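# Insert steel peg fully into block hole, block unmoved

## Task

Seat the steel peg completely in the block's hole without letting the block shift more than 1.5 cm from its starting spot at any moment; the peg must stay inserted on its own (not held there by the robot), and at the end the gripper should release it and withdraw.

## Robot and tools

Robot: two 6-joint arms with parallel grippers, named left_arm (base at (-0.046, +0.321, 0) m, on the +y side) and right_arm (base at (-0.046, -0.374, 0) m). The names do not refer to image sides. Joint order for every row and every per-joint list: waist (joint1), shoulder (joint2), elbow (joint3), wrist pitch (joint4), wrist yaw (joint5), wrist roll (joint6), then the finger opening.

Scene frame: origin on the table surface midway between the arms, +x out over the table, +z up. Reported gripper poses (end_effector_position in m, end_effector_quat_wxyz) use this frame. The position is the point between the finger pads, roughly 1 cm short of the fingertips; fingers extend along the gripper's +z and close along its y. Printed positions can be off, more so at long reach.

A row is 14 numbers, all in [-1, 1]: left_arm's 6 joint values plus its opening, then right_arm's 6 plus its opening, always both arms even if one stays still. Joint values are scaled offsets, not angles: 1.0 equals 1.202 rad (waist), 1.258 (shoulder), 1.238 (elbow), 2.073 (wrist pitch), 2.022 (wrist yaw and wrist roll). The opening is absolute: +1 fully open, -1 closed. Optionally 12 more numbers in [0, 1] follow: per-joint stiffness multipliers, left 6 then right 6, which persist until changed.

execute_actions(actions): a list of up to 15 actions; each action is a table of up to 15 rows, each row applied for one 1/30 s step (a shorter table repeats its final row to fill 15 steps). Joint values in every row are offsets from the joint angles at the start of that action, not from the previous row; for a call's first action, that means the last reported angles. An empty list only returns state and images. If any action would push a joint more than 0.036 rad beyond its range, that action is rejected for both arms; a malformed action, or a first action failing this check, rejects the whole call. Ranges (rad): waist -2.618 to 3.054, shoulder 0 to 3.142, elbow 0 to 3.142, wrist pitch -1.571 to 1.571, wrist yaw -1.571 to 1.571, wrist roll -2.094 to 2.094; real stops may sit 0.036 rad either way. "joint sent to its limit" means a joint was clamped at its stop.

move(target, speed, blocking): target is one 14-number row whose joint values are offsets from the Joint positions in the latest result that showed them (not from where the arm is when the move begins); openings are absolute and sent immediately. All joints travel in sync, so grippers trace curves, over 0.5 to 10 s. speed (rad/s, 0.01 to 2, default 0.5) caps the joint with the longest travel. Moves ignore obstacles and the other arm. The extra "move:" line reports the ending (done, off_target, moving, held, fault), limits=held or limits=none, and each arm's joint furthest from target. With blocking=false the reply comes after 0.5 s; use wait(0) to poll, and wait or stop before issuing new actions or moves. Faster moves and targets set deeper past a contact press harder.

wait(seconds): 0 to 10 s, arms hold their last command; a running move continues. stop(): brakes a running move (needs stopping distance; fingers keep moving). zoom_image(camera, region): camera is cam_head_left or cam_head_right (each 504x504); region [x0, y0, x1, y1] in pixels, top-left origin, at most 504x504. read_manual(section): licence texts only. finished_scene(scene): ends the scene irreversibly and reports success; call it only once the peg sits in the hole by itself and the gripper is open and away.

Results: the state line per arm; Joint positions (rad, then finger pad gap in m, 0.094 when fully open), Joint velocities, Joint targets (where joints are currently driven), joint torques (offset and noisy), grip_measured (opening on the command scale), step readings with HELD marking held-back steps, and warnings such as "joint command not followed" (clearance check altered targets), MOTOR HOT (from 75 °C) and FAULT/OVER-TEMPERATURE lines (arm halted; at 100 °C it goes limp and falls).

Motion limits: each joint's target stays within a lead of its measured angle (waist 0.202, shoulder 0.258, elbow 0.238, wrist pitch 0.573, wrist yaw/roll 0.522 rad), and targets implying a gripper jump over 70 mm are scaled back, so big displacements need several actions; send any unfinished remainder again. Arms can sag under zero offsets: in a reply's first call command back to the desired angles, then zeros, correcting further if short.

Gripping: to hold the peg, command an opening about 0.03 below grip_measured; smaller gaps grip more lightly. Readings can be off about 1 mm. Force tops out near 50 to 62 N per pad.

Cameras: calibration gives K, distortion and T_world_to_cam for both head cameras (e.g. cam_head_left at about (-0.131, -0.048, 0.914)); true poses may differ by a few degrees and millimetres.

Avoid: moving the block (over 1.5 cm fails), dropping the peg, knocking anything off the table, arms colliding or pressing hard on each other, fast impacts and heavy pushing, and long holding that overheats motors. The robot keeps acting on its last command while you think; objects may occasionally be nudged by outside pushes. Smooth, quick, low-effort motion is preferred.

Each tool is called after "Request:" by a JSON object that holds its "method" and its "body", one argument or row to a line.

## Session

Request:
{"method": "execute_actions", "body": {
  "actions": []
}}

Scene clock: 0.00 s.
left_arm: end_effector_position=(+0.2828, +0.1443, +0.2677) grip_measured=+1.000 end_effector_quat_wxyz=(+0.515, +0.004, +0.820, +0.252) | right_arm: end_effector_position=(+0.6215, -0.5230, +0.1488) grip_measured=+1.000 end_effector_quat_wxyz=(+0.692, -0.416, +0.580, -0.103)
Joint names: [waist, shoulder, elbow, wrist pitch, wrist yaw, wrist roll]
Joint positions: left_arm=[-0.969  1.593  1.394 -0.947 -1.184 -0.656  0.094] | right_arm=[-0.435  2.649  2.049  0.567 -0.902 -0.795  0.094]
Joint velocities: left_arm=[-0.002 -0.002 -0.002  0.007 -0.007 -0.037  0.   ] | right_arm=[ 0.017  0.007  0.017 -0.022  0.051  0.051  0.   ]
Joint torques (N m, as the arm reports them, + toward a larger angle): no reading
Joint targets: left_arm=[-0.969 1.584 1.404 -0.949 -1.199 -0.659] | right_arm=[-0.435 2.630 2.061 0.568 -0.903 -0.789]
Joint stiffness scale: left_arm=[1. 1. 1. 1. 1. 1.] | right_arm=[1. 1. 1. 1. 1. 1.]

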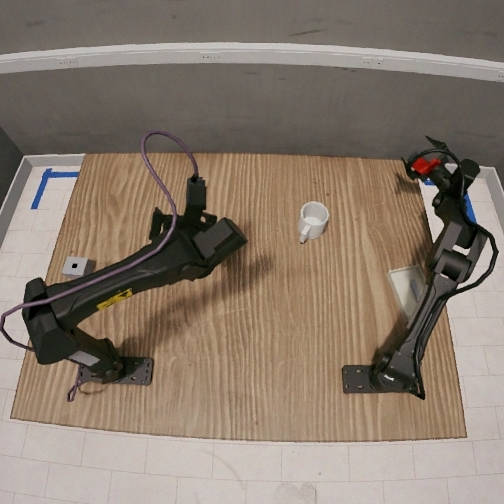

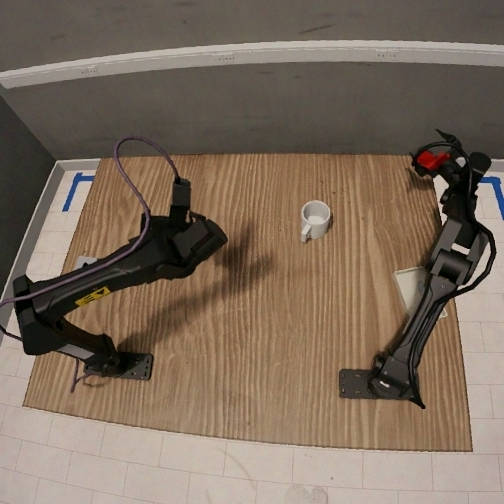

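Request:
{"method": "zoom_image", "body": {
  "camera": "cam_head_left",
  "region": [340, 230, 500, 390]
}}

Request:
{"method": "zoom_image", "body": {
  "camera": "cam_head_left",
  "region": [20, 220, 140, 320]
}}

Region (340, 230, 500, 390) of cam_head_left's 504x504 image, scaled by 3.150, with more detail than that image has.

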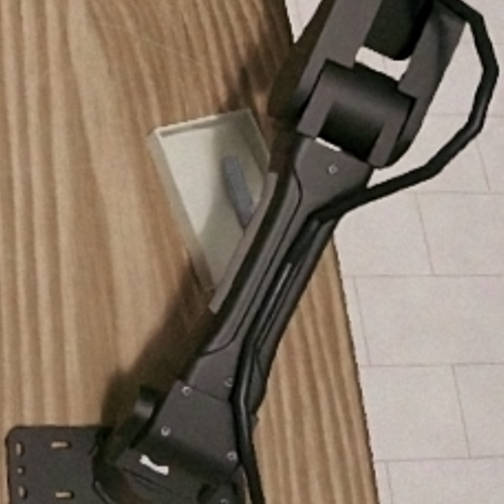

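Region (20, 220, 140, 320) of cam_head_left's 504x504 image, scaled by 4.200, with more detail than that image has.

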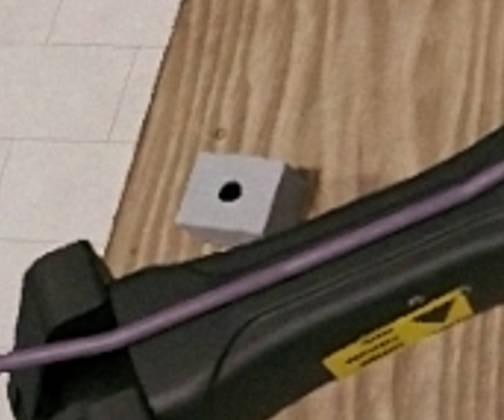

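Request:
{"method": "move", "body": {
  "target": [0,0,0,0,0,0,1, 0.528,-0.892,-0.565,-0.946,0.446,0.393,1],
  "speed": 1.0
}}

Scene clock: 88.23 s.
left_arm: end_effector_position=(+0.2827, +0.1436, +0.2666) grip_measured=+1.000 end_effector_quat_wxyz=(+0.513, +0.005, +0.821, +0.250) | right_arm: end_effector_position=(+0.2144, -0.3185, +0.1484) grip_measured=+1.000 end_effector_quat_wxyz=(+0.001, -0.107, +0.994, +0.003)
Joint names: [waist, shoulder, elbow, wrist pitch, wrist yaw, wrist roll]
Joint positions: left_arm=[-0.969  1.593  1.394 -0.947 -1.177 -0.656  0.094] | right_arm=[ 0.194  1.548  1.365 -1.384 -0.006 -0.012  0.094]
Joint velocities: left_arm=[-0.012 -0.012  0.002  0.007  0.037 -0.037  0.   ] | right_arm=[-0.002 -0.007 -0.007 -0.022  0.051 -0.051  0.   ]
Joint torques (N m, as the arm reports them, + toward a larger angle): left_arm=[ 0.03 -6.77  6.61  1.2  -0.6   0.02] | right_arm=[ 0.49 -7.1   3.98  0.26  0.1   0.13]
Joint targets: left_arm=[-0.969 1.593 1.394 -0.947 -1.184 -0.656] | right_arm=[0.200 1.527 1.349 -1.393 -0.000 -0.000]
Joint stiffness scale: left_arm=[1. 1. 1. 1. 1. 1.] | right_arm=[1. 1. 1. 1. 1. 1.]
move: off_target (right_arm); limits=none; left_arm: farthest joint: the wrist yaw, 0.007 radians from its target (0.000 radians at the start); right_arm: farthest joint: the shoulder, 0.022 radians from its target (1.122 radians at the start)

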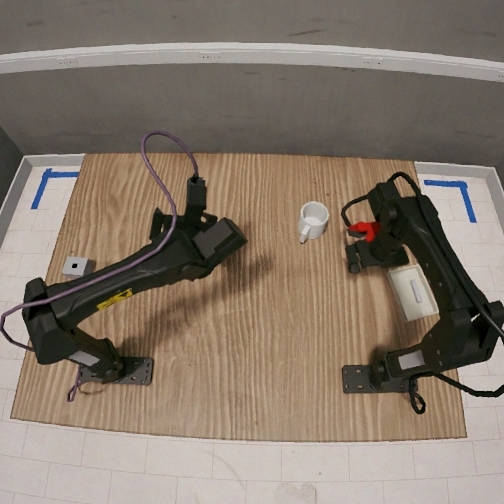

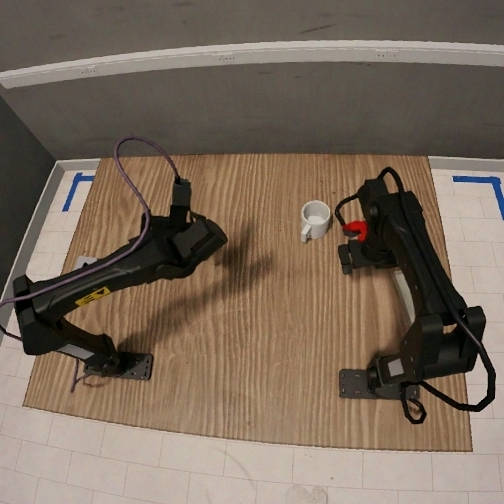

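Request:
{"method": "zoom_image", "body": {
  "camera": "cam_head_left",
  "region": [370, 250, 470, 350]
}}

Region (370, 250, 470, 350) of cam_head_left's 504x504 image, scaled by 5.040, with more detail than that image has.

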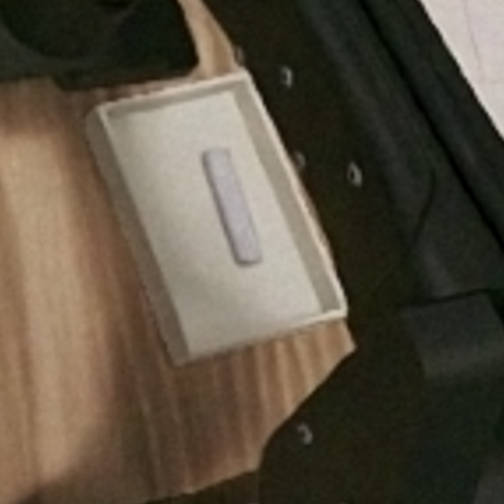

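Request:
{"method": "move", "body": {
  "target": [0.062,-0.575,-0.949,0.771,0.582,0.324,1, -0.537,0.045,-0.208,0.150,0.003,-0.296,-0.15],
  "speed": 1.0
}}

Scene clock: 153.23 s.
left_arm: end_effector_position=(+0.1665, +0.0641, +0.2160) grip_measured=+1.000 end_effector_quat_wxyz=(+0.632, +0.302, +0.648, -0.299) | right_arm: end_effector_position=(+0.2028, -0.4900, +0.0752) grip_measured=-0.147 end_effector_quat_wxyz=(+0.004, -0.080, +0.997, -0.003)
Joint names: [waist, shoulder, elbow, wrist pitch, wrist yaw, wrist roll]
Joint positions: left_arm=[-0.902  0.893  0.234  0.636 -0.008 -0.007  0.094] | right_arm=[-0.446  1.598  1.122 -1.085  0.002 -0.599  0.04 ]
Joint velocities: left_arm=[ 0.007 -0.007  0.002 -0.007  0.066  0.007  0.   ] | right_arm=[ 0.012 -0.012  0.002 -0.007  0.051 -0.037 -0.   ]
Joint torques (N m, as the arm reports them, + toward a larger angle): left_arm=[ 0.69 -3.1   6.01  2.36  0.05  0.07] | right_arm=[-0.37 -5.23  3.91  0.46 -0.02 -0.14]
Joint targets: left_arm=[-0.894 0.870 0.219 0.652 -0.000 -0.001] | right_arm=[-0.451 1.605 1.107 -1.073 0.000 -0.610]
Joint stiffness scale: left_arm=[1. 1. 1. 1. 1. 1.] | right_arm=[1. 1. 1. 1. 1. 1.]
move: off_target (left_arm); limits=none; left_arm: farthest joint: the shoulder, 0.023 radians from its target (0.723 radians at the start); right_arm: farthest joint: the elbow, 0.015 radians from its target (0.257 radians at the start)

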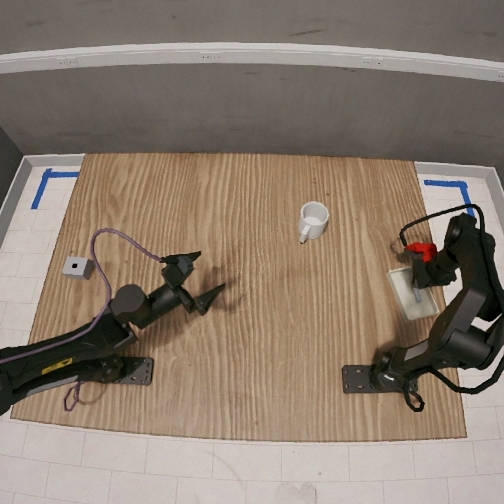

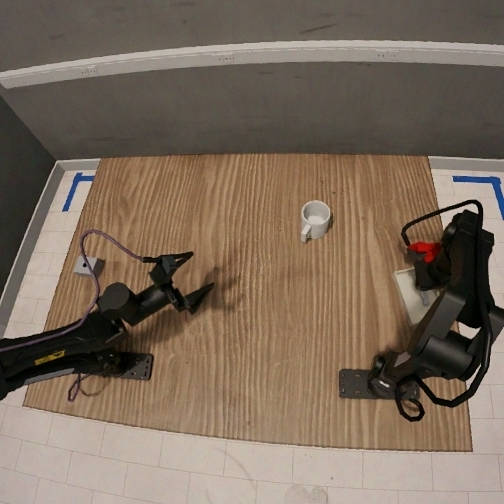

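Request:
{"method": "zoom_image", "body": {
  "camera": "cam_head_left",
  "region": [370, 230, 470, 330]
}}

Request:
{"method": "zoom_image", "body": {
  "camera": "cam_head_right",
  "region": [380, 230, 480, 330]
}}

Region (370, 230, 470, 330) of cam_head_left's 504x504 image, scaled by 5.040, with more detail than that image has.

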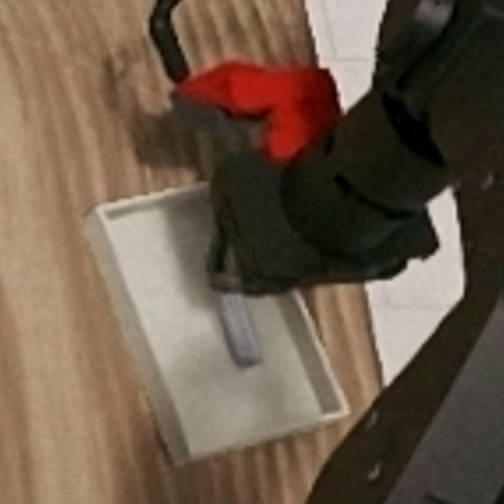

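Region (380, 230, 480, 330) of cam_head_right's 504x504 image, scaled by 5.040, with more detail than that image has.

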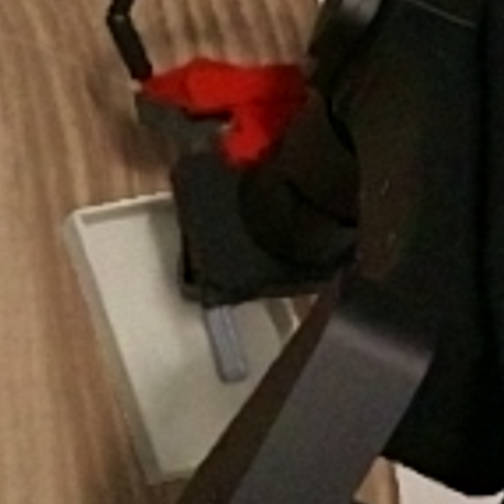

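Request:
{"method": "zoom_image", "body": {
  "camera": "cam_head_left",
  "region": [140, 230, 240, 330]
}}

Region (140, 230, 240, 330) of cam_head_left's 504x504 image, scaled by 5.040, with more detail than that image has.

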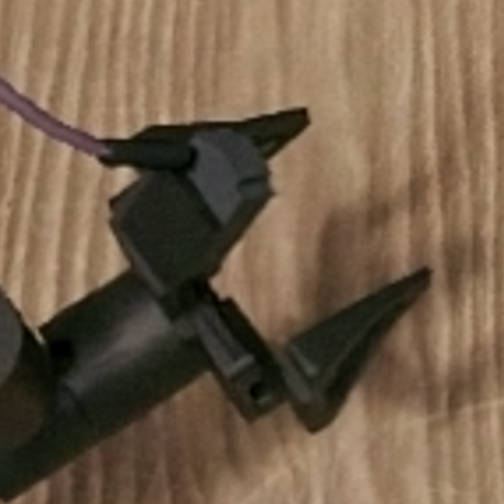

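Request:
{"method": "move", "body": {
  "target": [0,0,0,0,0,0,1, 0.021,0.104,-0.090,0.112,0,0.009,-0.15],
  "speed": 0.3
}}

Request:
{"method": "zoom_image", "body": {
  "camera": "cam_head_left",
  "region": [370, 230, 470, 330]
}}

Scene clock: 204.00 s.
left_arm: end_effector_position=(+0.1665, +0.0640, +0.2161) grip_measured=+1.000 end_effector_quat_wxyz=(+0.632, +0.302, +0.648, -0.299) | right_arm: end_effector_position=(+0.2172, -0.4922, +0.0202) grip_measured=-0.147 end_effector_quat_wxyz=(+0.002, -0.085, +0.996, -0.005)
Joint names: [waist, shoulder, elbow, wrist pitch, wrist yaw, wrist roll]
Joint positions: left_arm=[-0.902  0.893  0.234  0.636 -0.007 -0.006  0.094] | right_arm=[-0.429  1.723  1.027 -0.866  0.007 -0.592  0.04 ]
Joint velocities: left_arm=[-0.017 -0.007  0.002  0.081  0.081 -0.037  0.   ] | right_arm=[-0.002  0.002  0.007 -0.051  0.037  0.007 -0.   ]
Joint torques (N m, as the arm reports them, + toward a larger angle): left_arm=[ 0.01 -1.35  7.22  2.22  0.01  0.02] | right_arm=[ 0.54 -6.03  3.61  0.44 -0.03  0.15]
Joint targets: left_arm=[-0.902 0.893 0.234 0.636 -0.008 -0.007] | right_arm=[-0.421 1.729 1.011 -0.853 0.002 -0.581]
Joint stiffness scale: left_arm=[1. 1. 1. 1. 1. 1.] | right_arm=[1. 1. 1. 1. 1. 1.]
move: done; limits=none; left_arm: farthest joint: the wrist yaw, 0.001 radians from its target (0.001 radians at the start); right_arm: farthest joint: the elbow, 0.017 radians from its target (0.112 radians at the start)

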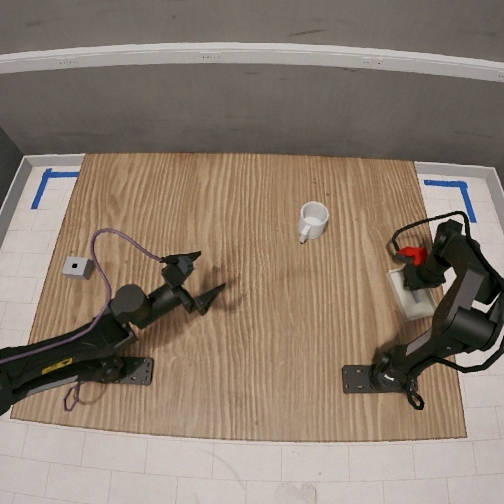

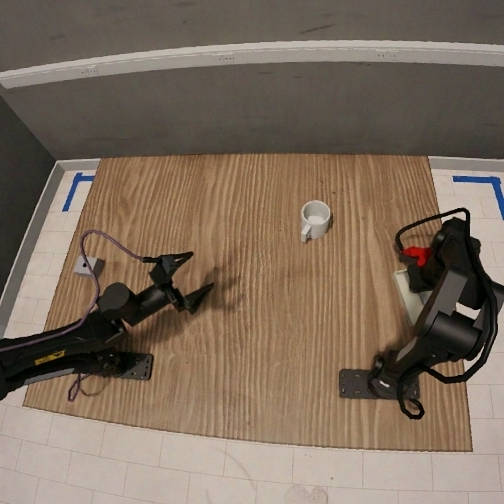

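Region (370, 230, 470, 330) of cam_head_left's 504x504 image, scaled by 5.040, with more detail than that image has.

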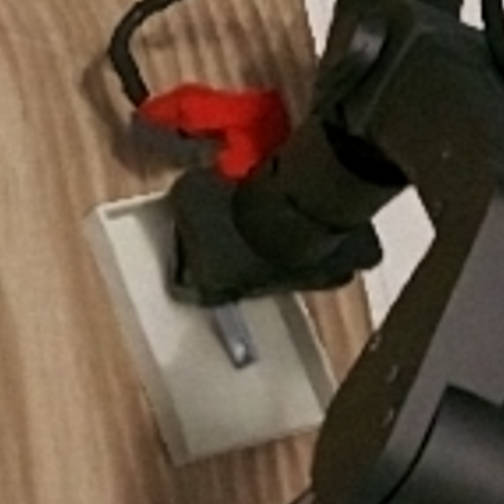

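Request:
{"method": "move", "body": {
  "target": [0,0,0,0,0,0,1, 0,0,0,0,0,0,-1]
}}

Scene clock: 209.70 s.
left_arm: end_effector_position=(+0.1665, +0.0640, +0.2161) grip_measured=+1.000 end_effector_quat_wxyz=(+0.632, +0.302, +0.648, -0.299) | right_arm: end_effector_position=(+0.2181, -0.4939, +0.0260) grip_measured=-0.991 end_effector_quat_wxyz=(+0.008, -0.085, +0.996, -0.012)
Joint names: [waist, shoulder, elbow, wrist pitch, wrist yaw, wrist roll]
Joint positions: left_arm=[-0.902  0.893  0.234  0.636 -0.007 -0.006  0.094] | right_arm=[-0.429  1.705  1.031 -0.873  0.013 -0.591  0.   ]
Joint velocities: left_arm=[-0.012  0.002  0.012  0.007 -0.022 -0.007  0.   ] | right_arm=[ 0.007  0.002 -0.017  0.066 -0.037 -0.022 -0.   ]
Joint torques (N m, as the arm reports them, + toward a larger angle): left_arm=[ 0.02 -1.31  7.22  2.23  0.02  0.01] | right_arm=[ 0.16 -4.93  4.28  0.38 -0.04  0.  ]
Joint targets: left_arm=[-0.902 0.893 0.234 0.636 -0.007 -0.006] | right_arm=[-0.429 1.723 1.027 -0.866 0.007 -0.592]
Joint stiffness scale: left_arm=[1. 1. 1. 1. 1. 1.] | right_arm=[1. 1. 1. 1. 1. 1.]
move: done; limits=none; left_arm: farthest joint: the waist, 0.000 radians from its target (0.000 radians at the start); right_arm: farthest joint: the shoulder, 0.018 radians from its target (0.000 radians at the start)

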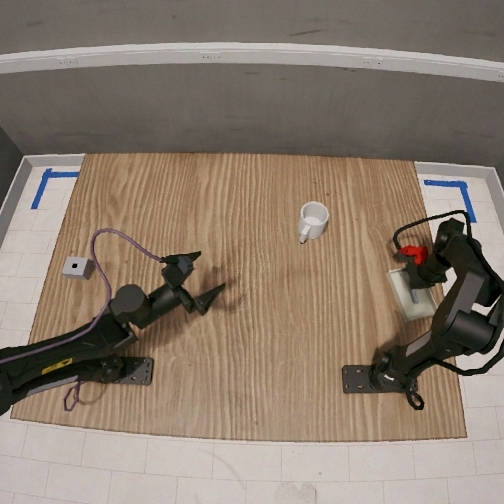

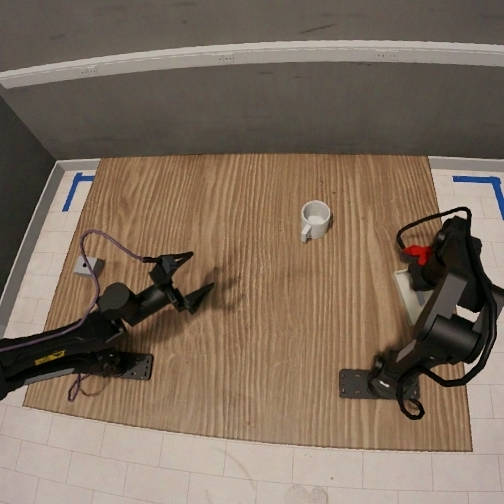

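Request:
{"method": "move", "body": {
  "target": [0,0,0,0,0,0,1, 0,-0.02,0,-0.012,0,0,-0.1]
}}

Request:
{"method": "zoom_image", "body": {
  "camera": "cam_head_left",
  "region": [370, 230, 470, 330]
}}

Scene clock: 219.90 s.
left_arm: end_effector_position=(+0.1665, +0.0640, +0.2161) grip_measured=+1.000 end_effector_quat_wxyz=(+0.632, +0.302, +0.648, -0.299) | right_arm: end_effector_position=(+0.2166, -0.4933, +0.0258) grip_measured=-0.102 end_effector_quat_wxyz=(+0.004, -0.085, +0.996, -0.010)
Joint names: [waist, shoulder, elbow, wrist pitch, wrist yaw, wrist roll]
Joint positions: left_arm=[-0.902  0.893  0.234  0.636 -0.007 -0.006  0.094] | right_arm=[-0.429  1.706  1.031 -0.879  0.014 -0.591  0.042]
Joint velocities: left_arm=[ 0.002 -0.007 -0.002 -0.007 -0.022  0.051  0.   ] | right_arm=[-0.012 -0.002 -0.002 -0.081 -0.022 -0.037  0.   ]
Joint torques (N m, as the arm reports them, + toward a larger angle): left_arm=[ 0.03 -1.33  7.22  2.22  0.01  0.01] | right_arm=[-0.1  -8.58  4.57  0.16 -0.02  0.03]
Joint targets: left_arm=[-0.902 0.893 0.234 0.636 -0.007 -0.006] | right_arm=[-0.429 1.680 1.031 -0.897 0.014 -0.591]
Joint stiffness scale: left_arm=[1. 1. 1. 1. 1. 1.] | right_arm=[1. 1. 1. 1. 1. 1.]
move: off_target (right_arm); limits=none; left_arm: farthest joint: the waist, 0.000 radians from its target (0.000 radians at the start); right_arm: farthest joint: the shoulder, 0.026 radians from its target (0.025 radians at the start)

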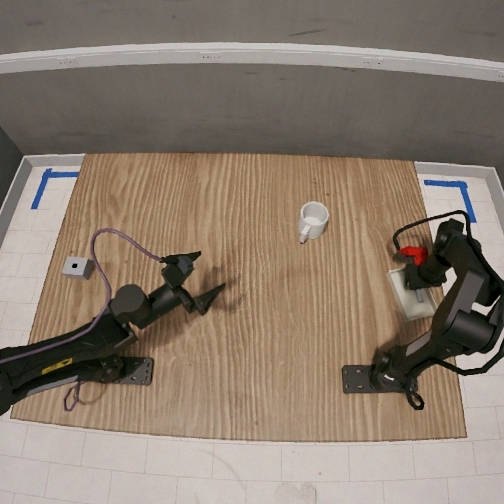

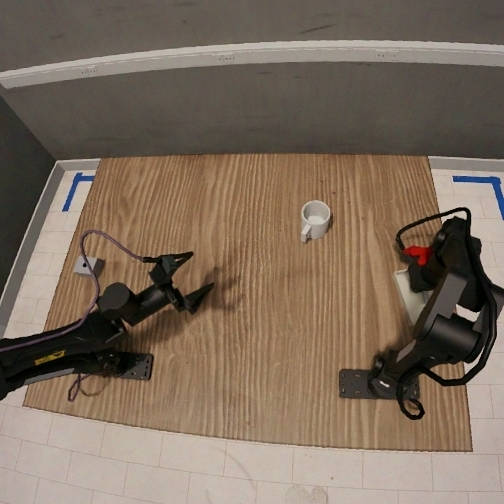

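Region (370, 230, 470, 330) of cam_head_left's 504x504 image, scaled by 5.040, with more detail than that image has.

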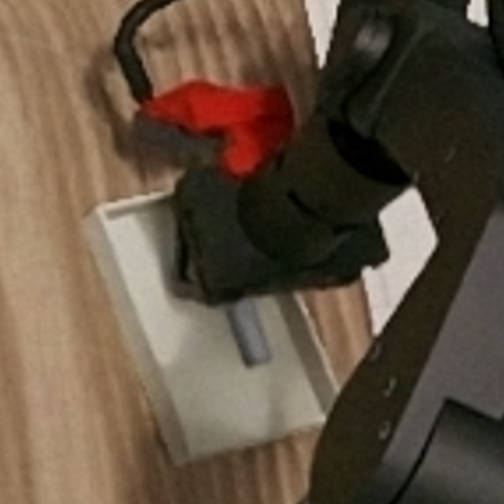

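Request:
{"method": "move", "body": {
  "target": [0,0,0,0,0,0,1, 0,-0.10,0.08,-0.10,0,0,-0.1]
}}

Request:
{"method": "move", "body": {
  "target": [0,0,0,0,0,0,1, 0.5,0,0,0,0,0,-0.1],
  "speed": 1.0
}}

Request:
{"method": "zoom_image", "body": {
  "camera": "cam_head_left",
  "region": [330, 230, 470, 370]
}}

Scene clock: 232.60 s.
left_arm: end_effector_position=(+0.1665, +0.0640, +0.2161) grip_measured=+1.000 end_effector_quat_wxyz=(+0.632, +0.302, +0.648, -0.299) | right_arm: end_effector_position=(+0.2000, -0.4859, +0.0695) grip_measured=-0.102 end_effector_quat_wxyz=(-0.005, -0.085, +0.996, -0.005)
Joint names: [waist, shoulder, elbow, wrist pitch, wrist yaw, wrist roll]
Joint positions: left_arm=[-0.902  0.893  0.234  0.636 -0.007 -0.006  0.094] | right_arm=[-0.429  1.599  1.1   -1.074  0.014 -0.591  0.042]
Joint velocities: left_arm=[-0.037 -0.002  0.002 -0.022 -0.022 -0.037  0.   ] | right_arm=[-0.002  0.002 -0.002 -0.037 -0.022 -0.037 -0.   ]
Joint torques (N m, as the arm reports them, + toward a larger angle): left_arm=[ 0.01 -1.33  7.2   2.22  0.01  0.02] | right_arm=[-0.02 -7.29  6.68  0.18  0.   -0.03]
Joint targets: left_arm=[-0.902 0.893 0.234 0.636 -0.007 -0.006] | right_arm=[-0.429 1.580 1.131 -1.086 0.014 -0.591]
Joint stiffness scale: left_arm=[1. 1. 1. 1. 1. 1.] | right_arm=[1. 1. 1. 1. 1. 1.]
move: off_target (right_arm); limits=none; left_arm: farthest joint: the waist, 0.000 radians from its target (0.000 radians at the start); right_arm: farthest joint: the elbow, 0.030 radians from its target (0.099 radians at the start)

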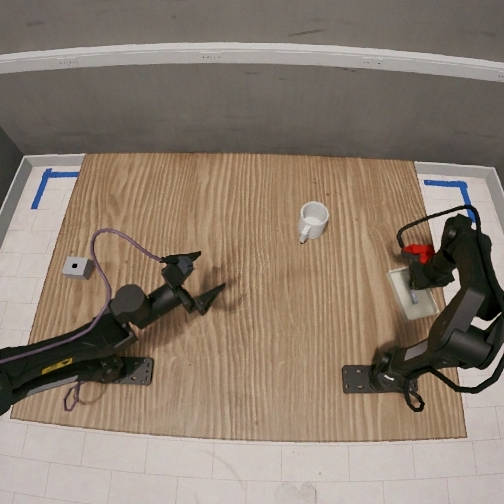

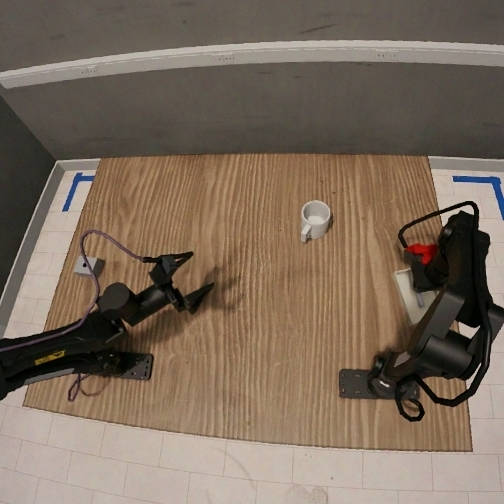

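Scene clock: 233.70 s.
left_arm: end_effector_position=(+0.1665, +0.0640, +0.2161) grip_measured=+1.000 end_effector_quat_wxyz=(+0.632, +0.302, +0.648, -0.299) | right_arm: end_effector_position=(+0.2203, -0.3280, +0.0695) grip_measured=-0.102 end_effector_quat_wxyz=(-0.003, -0.376, +0.927, -0.008)
Joint names: [waist, shoulder, elbow, wrist pitch, wrist yaw, wrist roll]
Joint positions: left_arm=[-0.902  0.893  0.234  0.636 -0.007 -0.006  0.094] | right_arm=[ 0.171  1.599  1.1   -1.074  0.017 -0.591  0.042]
Joint velocities: left_arm=[-0.002  0.012  0.012  0.007 -0.007  0.007  0.   ] | right_arm=[-0.002  0.007 -0.007  0.007 -0.095 -0.022  0.   ]
Joint torques (N m, as the arm reports them, + toward a larger angle): left_arm=[ 0.04 -1.35  7.26  2.22  0.01  0.03] | right_arm=[ 0.1  -5.69  4.74  0.32 -0.03  0.  ]
Joint targets: left_arm=[-0.902 0.893 0.234 0.636 -0.007 -0.006] | right_arm=[0.172 1.599 1.100 -1.074 0.014 -0.591]
Joint stiffness scale: left_arm=[1. 1. 1. 1. 1. 1.] | right_arm=[1. 1. 1. 1. 1. 1.]
move: done; limits=none; left_arm: farthest joint: the waist, 0.000 radians from its target (0.000 radians at the start); right_arm: farthest joint: the wrist yaw, 0.003 radians from its target (0.000 radians at the start)

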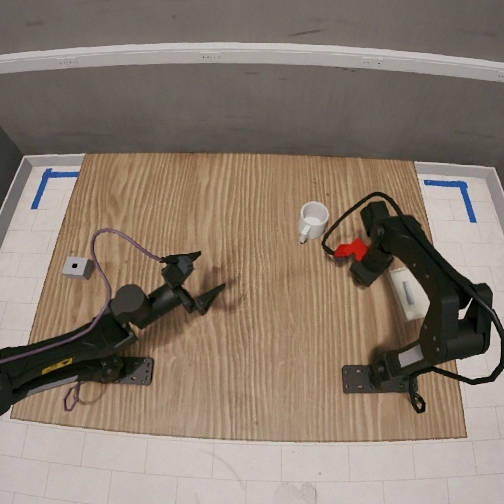

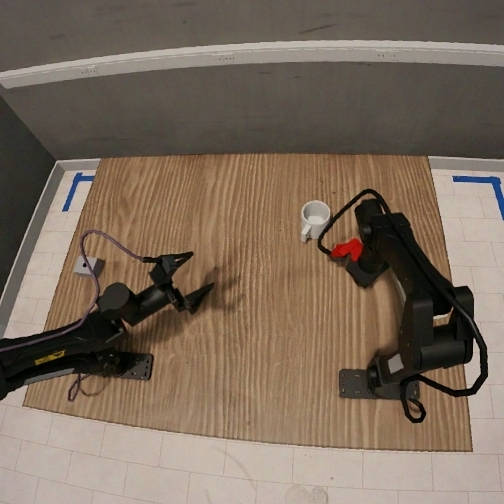

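Region (330, 230, 470, 370) of cam_head_left's 504x504 image, scaled by 3.600, with more detail than that image has.

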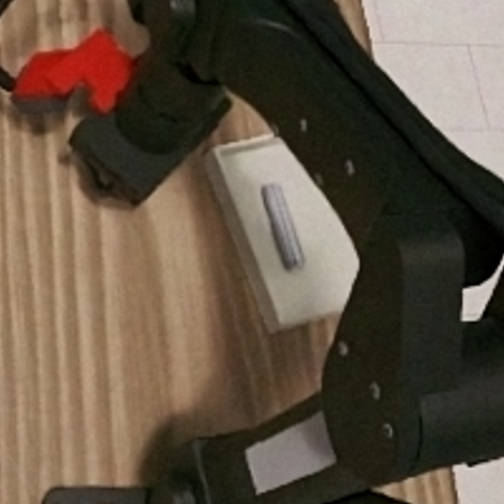

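Request:
{"method": "wait", "body": {
  "seconds": 2
}}

Request:
{"method": "zoom_image", "body": {
  "camera": "cam_head_left",
  "region": [330, 230, 470, 370]
}}

Scene clock: 242.60 s.
left_arm: end_effector_position=(+0.1665, +0.0640, +0.2161) grip_measured=+1.000 end_effector_quat_wxyz=(+0.632, +0.302, +0.648, -0.299) | right_arm: end_effector_position=(+0.2203, -0.3280, +0.0695) grip_measured=-0.102 end_effector_quat_wxyz=(-0.003, -0.376, +0.927, -0.008)
Joint names: [waist, shoulder, elbow, wrist pitch, wrist yaw, wrist roll]
Joint positions: left_arm=[-0.902  0.893  0.234  0.636 -0.007 -0.006  0.094] | right_arm=[ 0.171  1.599  1.1   -1.074  0.017 -0.591  0.042]
Joint velocities: left_arm=[ 0.007  0.002  0.002 -0.007  0.007  0.022  0.   ] | right_arm=[-0.012  0.007 -0.002  0.022 -0.095 -0.022  0.001]
Joint torques (N m, as the arm reports them, + toward a larger angle): left_arm=[ 0.   -1.32  7.21  2.22  0.01  0.02] | right_arm=[ 0.11 -5.82  4.66  0.29 -0.03 -0.02]
Joint targets: left_arm=[-0.902 0.893 0.234 0.636 -0.007 -0.006] | right_arm=[0.172 1.599 1.100 -1.074 0.014 -0.591]
Joint stiffness scale: left_arm=[1. 1. 1. 1. 1. 1.] | right_arm=[1. 1. 1. 1. 1. 1.]
wait: 2.00 s; at rest from the start

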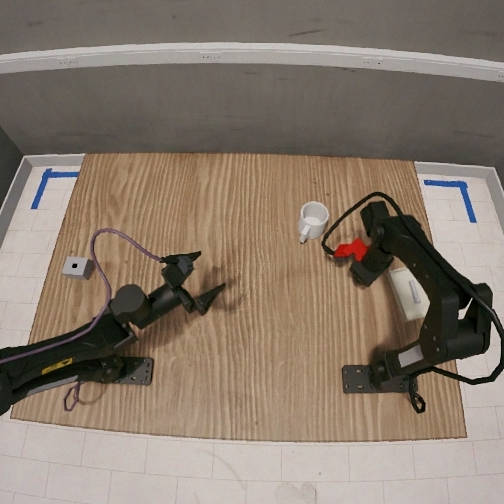

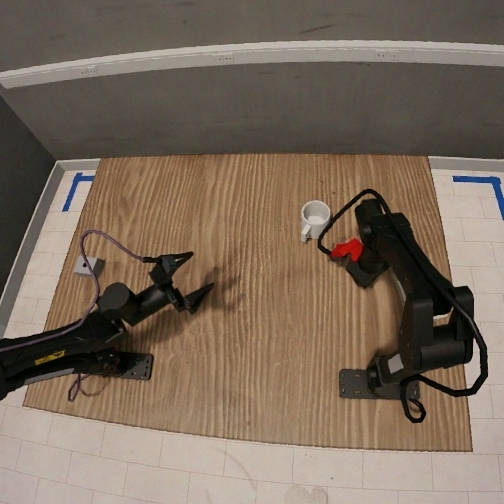

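Region (330, 230, 470, 370) of cam_head_left's 504x504 image, scaled by 3.600, with more detail than that image has.

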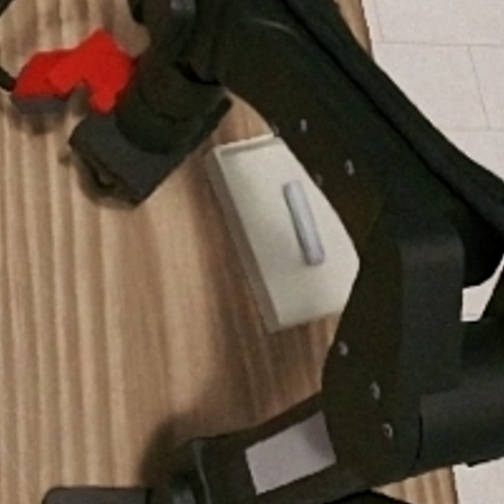

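Request:
{"method": "wait", "body": {
  "seconds": 8
}}

Request:
{"method": "zoom_image", "body": {
  "camera": "cam_head_left",
  "region": [330, 230, 470, 370]
}}

Request:
{"method": "wait", "body": {
  "seconds": 4
}}

Request:
{"method": "zoom_image", "body": {
  "camera": "cam_head_left",
  "region": [330, 230, 470, 370]
}}

Scene clock: 258.00 s.
left_arm: end_effector_position=(+0.1665, +0.0640, +0.2161) grip_measured=+1.000 end_effector_quat_wxyz=(+0.632, +0.302, +0.648, -0.299) | right_arm: end_effector_position=(+0.2203, -0.3280, +0.0695) grip_measured=-0.102 end_effector_quat_wxyz=(-0.003, -0.376, +0.927, -0.008)
Joint names: [waist, shoulder, elbow, wrist pitch, wrist yaw, wrist roll]
Joint positions: left_arm=[-0.902  0.893  0.234  0.636 -0.007 -0.006  0.094] | right_arm=[ 0.171  1.599  1.1   -1.074  0.017 -0.591  0.042]
Joint velocities: left_arm=[-0.017  0.002 -0.022 -0.022 -0.037  0.081  0.   ] | right_arm=[-0.002 -0.007 -0.002  0.081 -0.051 -0.066  0.   ]
Joint torques (N m, as the arm reports them, + toward a larger angle): left_arm=[ 0.01 -1.33  7.24  2.23  0.01  0.02] | right_arm=[ 0.14 -5.77  4.87  0.32 -0.02  0.05]
Joint targets: left_arm=[-0.902 0.893 0.234 0.636 -0.007 -0.006] | right_arm=[0.172 1.599 1.100 -1.074 0.014 -0.591]
Joint stiffness scale: left_arm=[1. 1. 1. 1. 1. 1.] | right_arm=[1. 1. 1. 1. 1. 1.]
wait: 8.00 s; at rest from the start

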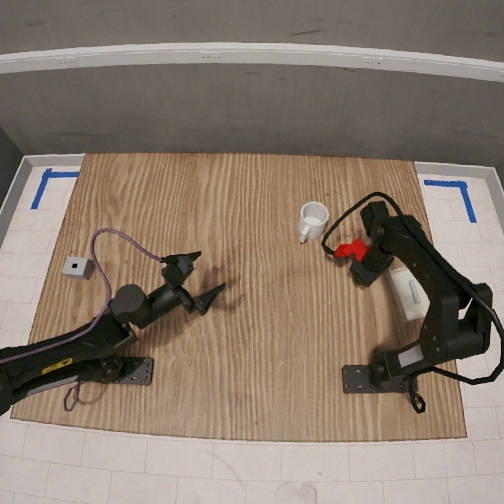

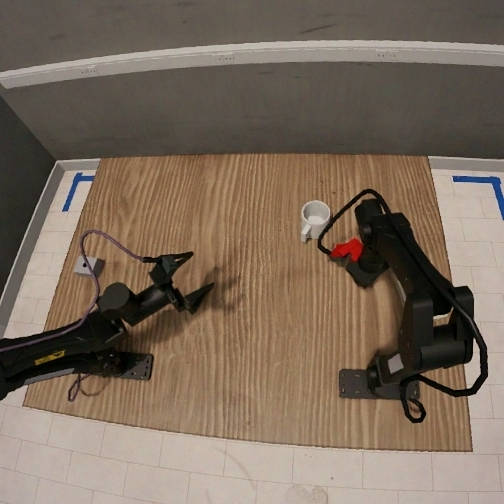

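Region (330, 230, 470, 370) of cam_head_left's 504x504 image, scaled by 3.600, with more detail than that image has.

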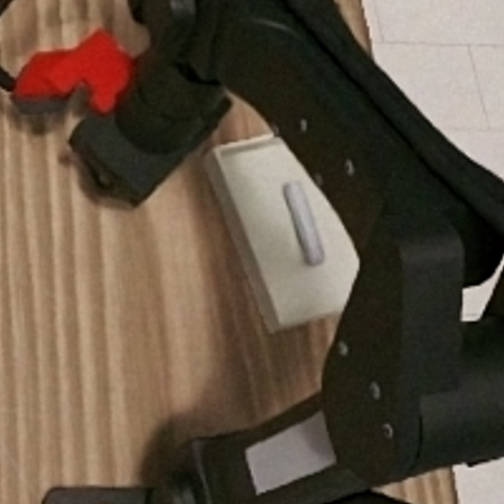

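Scene clock: 262.00 s.
left_arm: end_effector_position=(+0.1665, +0.0640, +0.2161) grip_measured=+1.000 end_effector_quat_wxyz=(+0.632, +0.302, +0.648, -0.299) | right_arm: end_effector_position=(+0.2203, -0.3280, +0.0695) grip_measured=-0.102 end_effector_quat_wxyz=(-0.003, -0.376, +0.927, -0.008)
Joint names: [waist, shoulder, elbow, wrist pitch, wrist yaw, wrist roll]
Joint positions: left_arm=[-0.902  0.893  0.234  0.636 -0.007 -0.006  0.094] | right_arm=[ 0.171  1.599  1.1   -1.074  0.017 -0.591  0.042]
Joint velocities: left_arm=[-0.002  0.007  0.002 -0.022 -0.022 -0.022  0.   ] | right_arm=[-0.017  0.007 -0.012 -0.066  0.037 -0.022  0.   ]
Joint torques (N m, as the arm reports them, + toward a larger angle): left_arm=[ 0.04 -1.31  7.2   2.22  0.01  0.02] | right_arm=[ 0.22 -5.75  4.81  0.29  0.01 -0.01]
Joint targets: left_arm=[-0.902 0.893 0.234 0.636 -0.007 -0.006] | right_arm=[0.172 1.599 1.100 -1.074 0.014 -0.591]
Joint stiffness scale: left_arm=[1. 1. 1. 1. 1. 1.] | right_arm=[1. 1. 1. 1. 1. 1.]
wait: 4.00 s; at rest by 0.17 s

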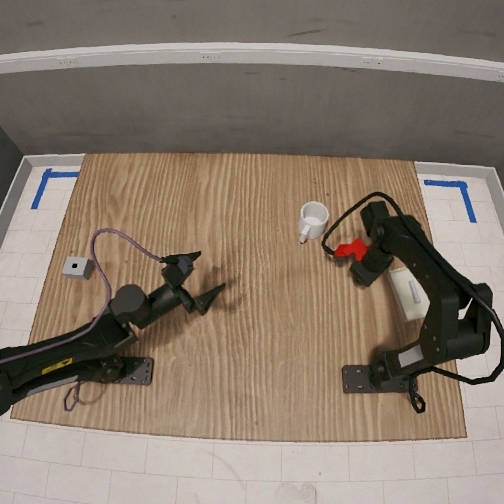

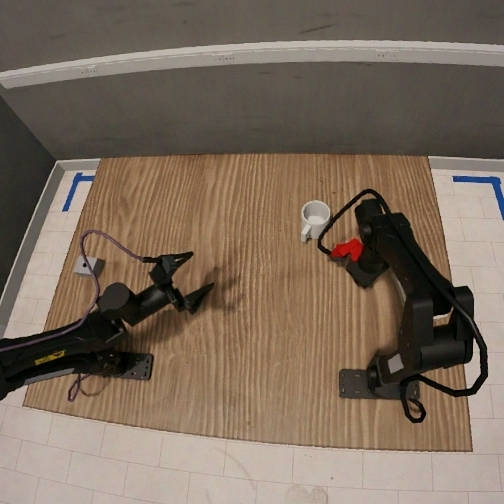

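Region (330, 230, 470, 370) of cam_head_left's 504x504 image, scaled by 3.600, with more detail than that image has.

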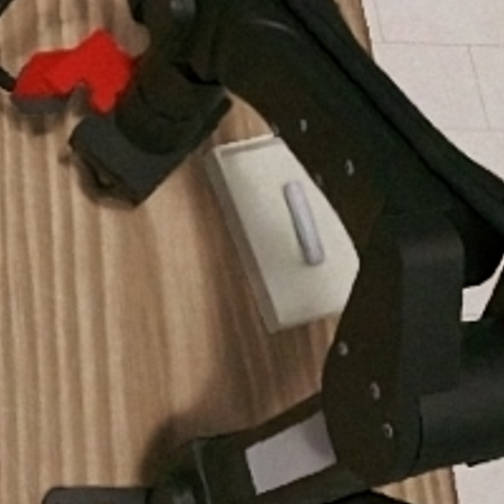

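Request:
{"method": "move", "body": {
  "target": [0,0,0,0,0,0,1, -0.540,0,0,0,0,-0.034,-0.1],
  "speed": 1.0
}}

Request:
{"method": "move", "body": {
  "target": [0,0,0,0,0,0,1, 0,0.110,-0.081,0.117,0,0,-0.1],
  "speed": 0.25
}}

Request:
{"method": "zoom_image", "body": {
  "camera": "cam_head_left",
  "region": [370, 230, 470, 330]
}}

Scene clock: 285.83 s.
left_arm: end_effector_position=(+0.1665, +0.0640, +0.2161) grip_measured=+1.000 end_effector_quat_wxyz=(+0.632, +0.302, +0.648, -0.299) | right_arm: end_effector_position=(+0.1936, -0.4991, +0.0695) grip_measured=-0.102 end_effector_quat_wxyz=(-0.007, -0.090, +0.996, -0.009)
Joint names: [waist, shoulder, elbow, wrist pitch, wrist yaw, wrist roll]
Joint positions: left_arm=[-0.902  0.893  0.234  0.636 -0.007 -0.006  0.094] | right_arm=[-0.477  1.599  1.1   -1.074  0.024 -0.649  0.042]
Joint velocities: left_arm=[ 0.002 -0.017 -0.007 -0.022 -0.051  0.081  0.   ] | right_arm=[ 0.002 -0.002  0.007  0.022  0.007  0.022 -0.   ]
Joint torques (N m, as the arm reports them, + toward a larger angle): left_arm=[ 0.02 -1.36  7.23  2.22  0.01  0.03] | right_arm=[-0.11 -5.7   4.75  0.32 -0.04 -0.13]
Joint targets: left_arm=[-0.902 0.893 0.234 0.636 -0.007 -0.006] | right_arm=[-0.478 1.599 1.100 -1.074 0.017 -0.660]
Joint stiffness scale: left_arm=[1. 1. 1. 1. 1. 1.] | right_arm=[1. 1. 1. 1. 1. 1.]
move: done; limits=none; left_arm: farthest joint: the waist, 0.000 radians from its target (0.000 radians at the start); right_arm: farthest joint: the wrist roll, 0.011 radians from its target (0.068 radians at the start)

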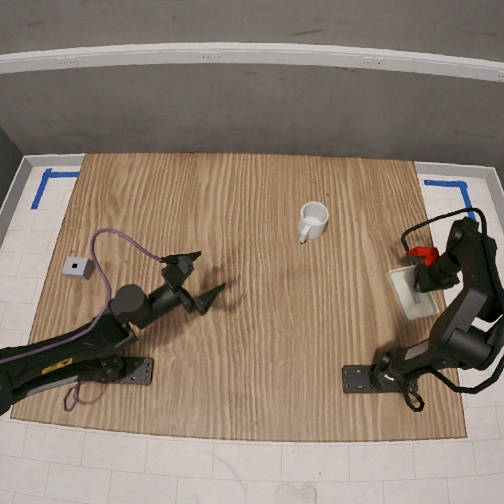

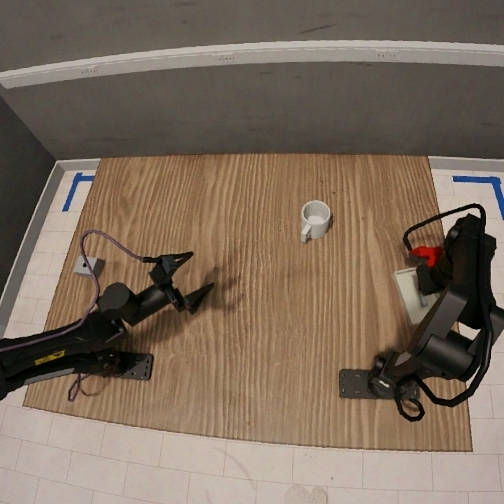

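Scene clock: 287.43 s.
left_arm: end_effector_position=(+0.1665, +0.0640, +0.2161) grip_measured=+1.000 end_effector_quat_wxyz=(+0.632, +0.302, +0.648, -0.299) | right_arm: end_effector_position=(+0.2096, -0.5073, +0.0147) grip_measured=-0.102 end_effector_quat_wxyz=(-0.003, -0.090, +0.996, -0.012)
Joint names: [waist, shoulder, elbow, wrist pitch, wrist yaw, wrist roll]
Joint positions: left_arm=[-0.902  0.893  0.234  0.636 -0.007 -0.006  0.094] | right_arm=[-0.477  1.733  1.015 -0.844  0.024 -0.649  0.042]
Joint velocities: left_arm=[-0.012  0.002  0.002 -0.022  0.022  0.022  0.   ] | right_arm=[ 0.012  0.002  0.002 -0.051 -0.11   0.037 -0.   ]
Joint torques (N m, as the arm reports them, + toward a larger angle): left_arm=[ 0.01 -1.35  7.24  2.22  0.02  0.02] | right_arm=[-0.02 -6.2   3.61  0.4  -0.01  0.  ]
Joint targets: left_arm=[-0.902 0.893 0.234 0.636 -0.007 -0.006] | right_arm=[-0.477 1.738 1.000 -0.832 0.024 -0.649]
Joint stiffness scale: left_arm=[1. 1. 1. 1. 1. 1.] | right_arm=[1. 1. 1. 1. 1. 1.]
move: done; limits=none; left_arm: farthest joint: the waist, 0.000 radians from its target (0.000 radians at the start); right_arm: farthest joint: the elbow, 0.015 radians from its target (0.100 radians at the start)

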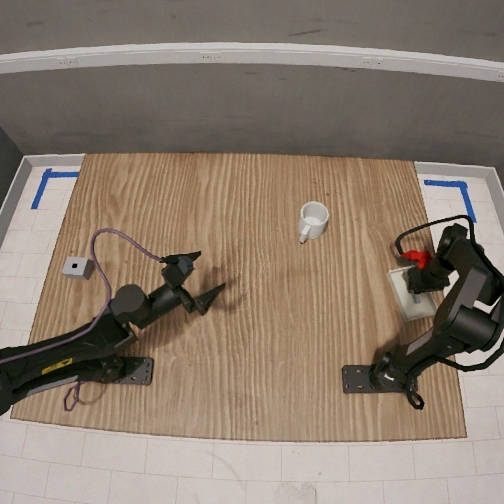

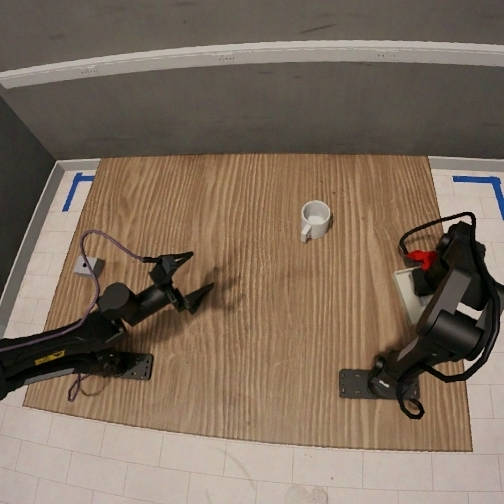

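Region (370, 230, 470, 330) of cam_head_left's 504x504 image, scaled by 5.040, with more detail than that image has.

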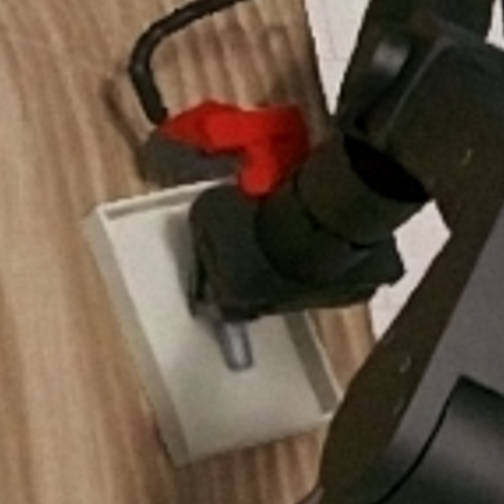

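Request:
{"method": "move", "body": {
  "target": [0,0,0,0,0,0,1, 0,0,0,0,0,0,-1]
}}

Scene clock: 291.77 s.
left_arm: end_effector_position=(+0.1665, +0.0640, +0.2161) grip_measured=+1.000 end_effector_quat_wxyz=(+0.632, +0.302, +0.648, -0.299) | right_arm: end_effector_position=(+0.2097, -0.5073, +0.0147) grip_measured=-0.695 end_effector_quat_wxyz=(-0.003, -0.090, +0.996, -0.012)
Joint names: [waist, shoulder, elbow, wrist pitch, wrist yaw, wrist roll]
Joint positions: left_arm=[-0.902  0.893  0.234  0.636 -0.007 -0.006  0.094] | right_arm=[-0.477  1.733  1.015 -0.844  0.024 -0.649  0.014]
Joint velocities: left_arm=[ 0.007 -0.017 -0.007 -0.051  0.007  0.037  0.   ] | right_arm=[-0.007 -0.017  0.002  0.022  0.007  0.037 -0.   ]
Joint torques (N m, as the arm reports them, + toward a larger angle): left_arm=[ 0.   -1.33  7.22  2.23  0.01  0.02] | right_arm=[-0.13 -6.62  4.51  0.29  0.   -0.05]
Joint targets: left_arm=[-0.902 0.893 0.234 0.636 -0.007 -0.006] | right_arm=[-0.477 1.733 1.015 -0.844 0.024 -0.649]
Joint stiffness scale: left_arm=[1. 1. 1. 1. 1. 1.] | right_arm=[1. 1. 1. 1. 1. 1.]
move: done; limits=none; left_arm: farthest joint: the waist, 0.000 radians from its target (0.000 radians at the start); right_arm: farthest joint: the waist, 0.000 radians from its target (0.000 radians at the start)

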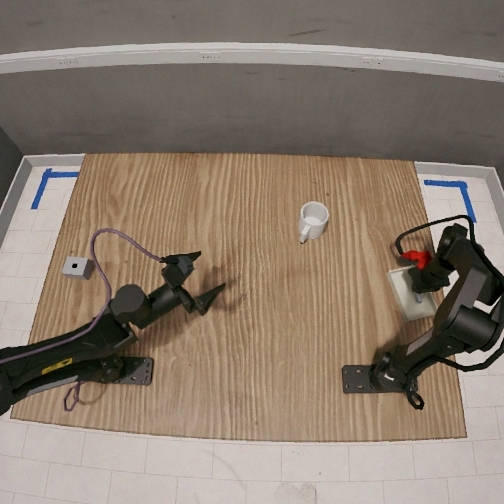

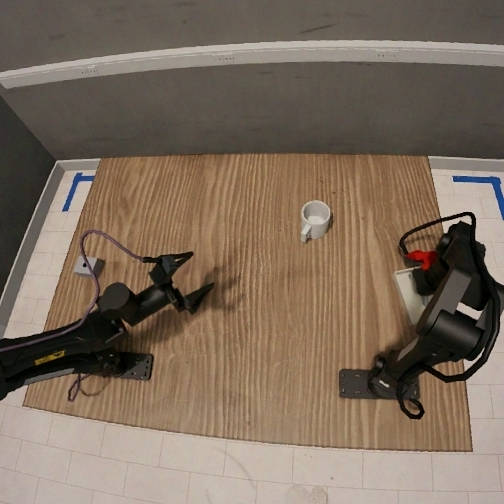

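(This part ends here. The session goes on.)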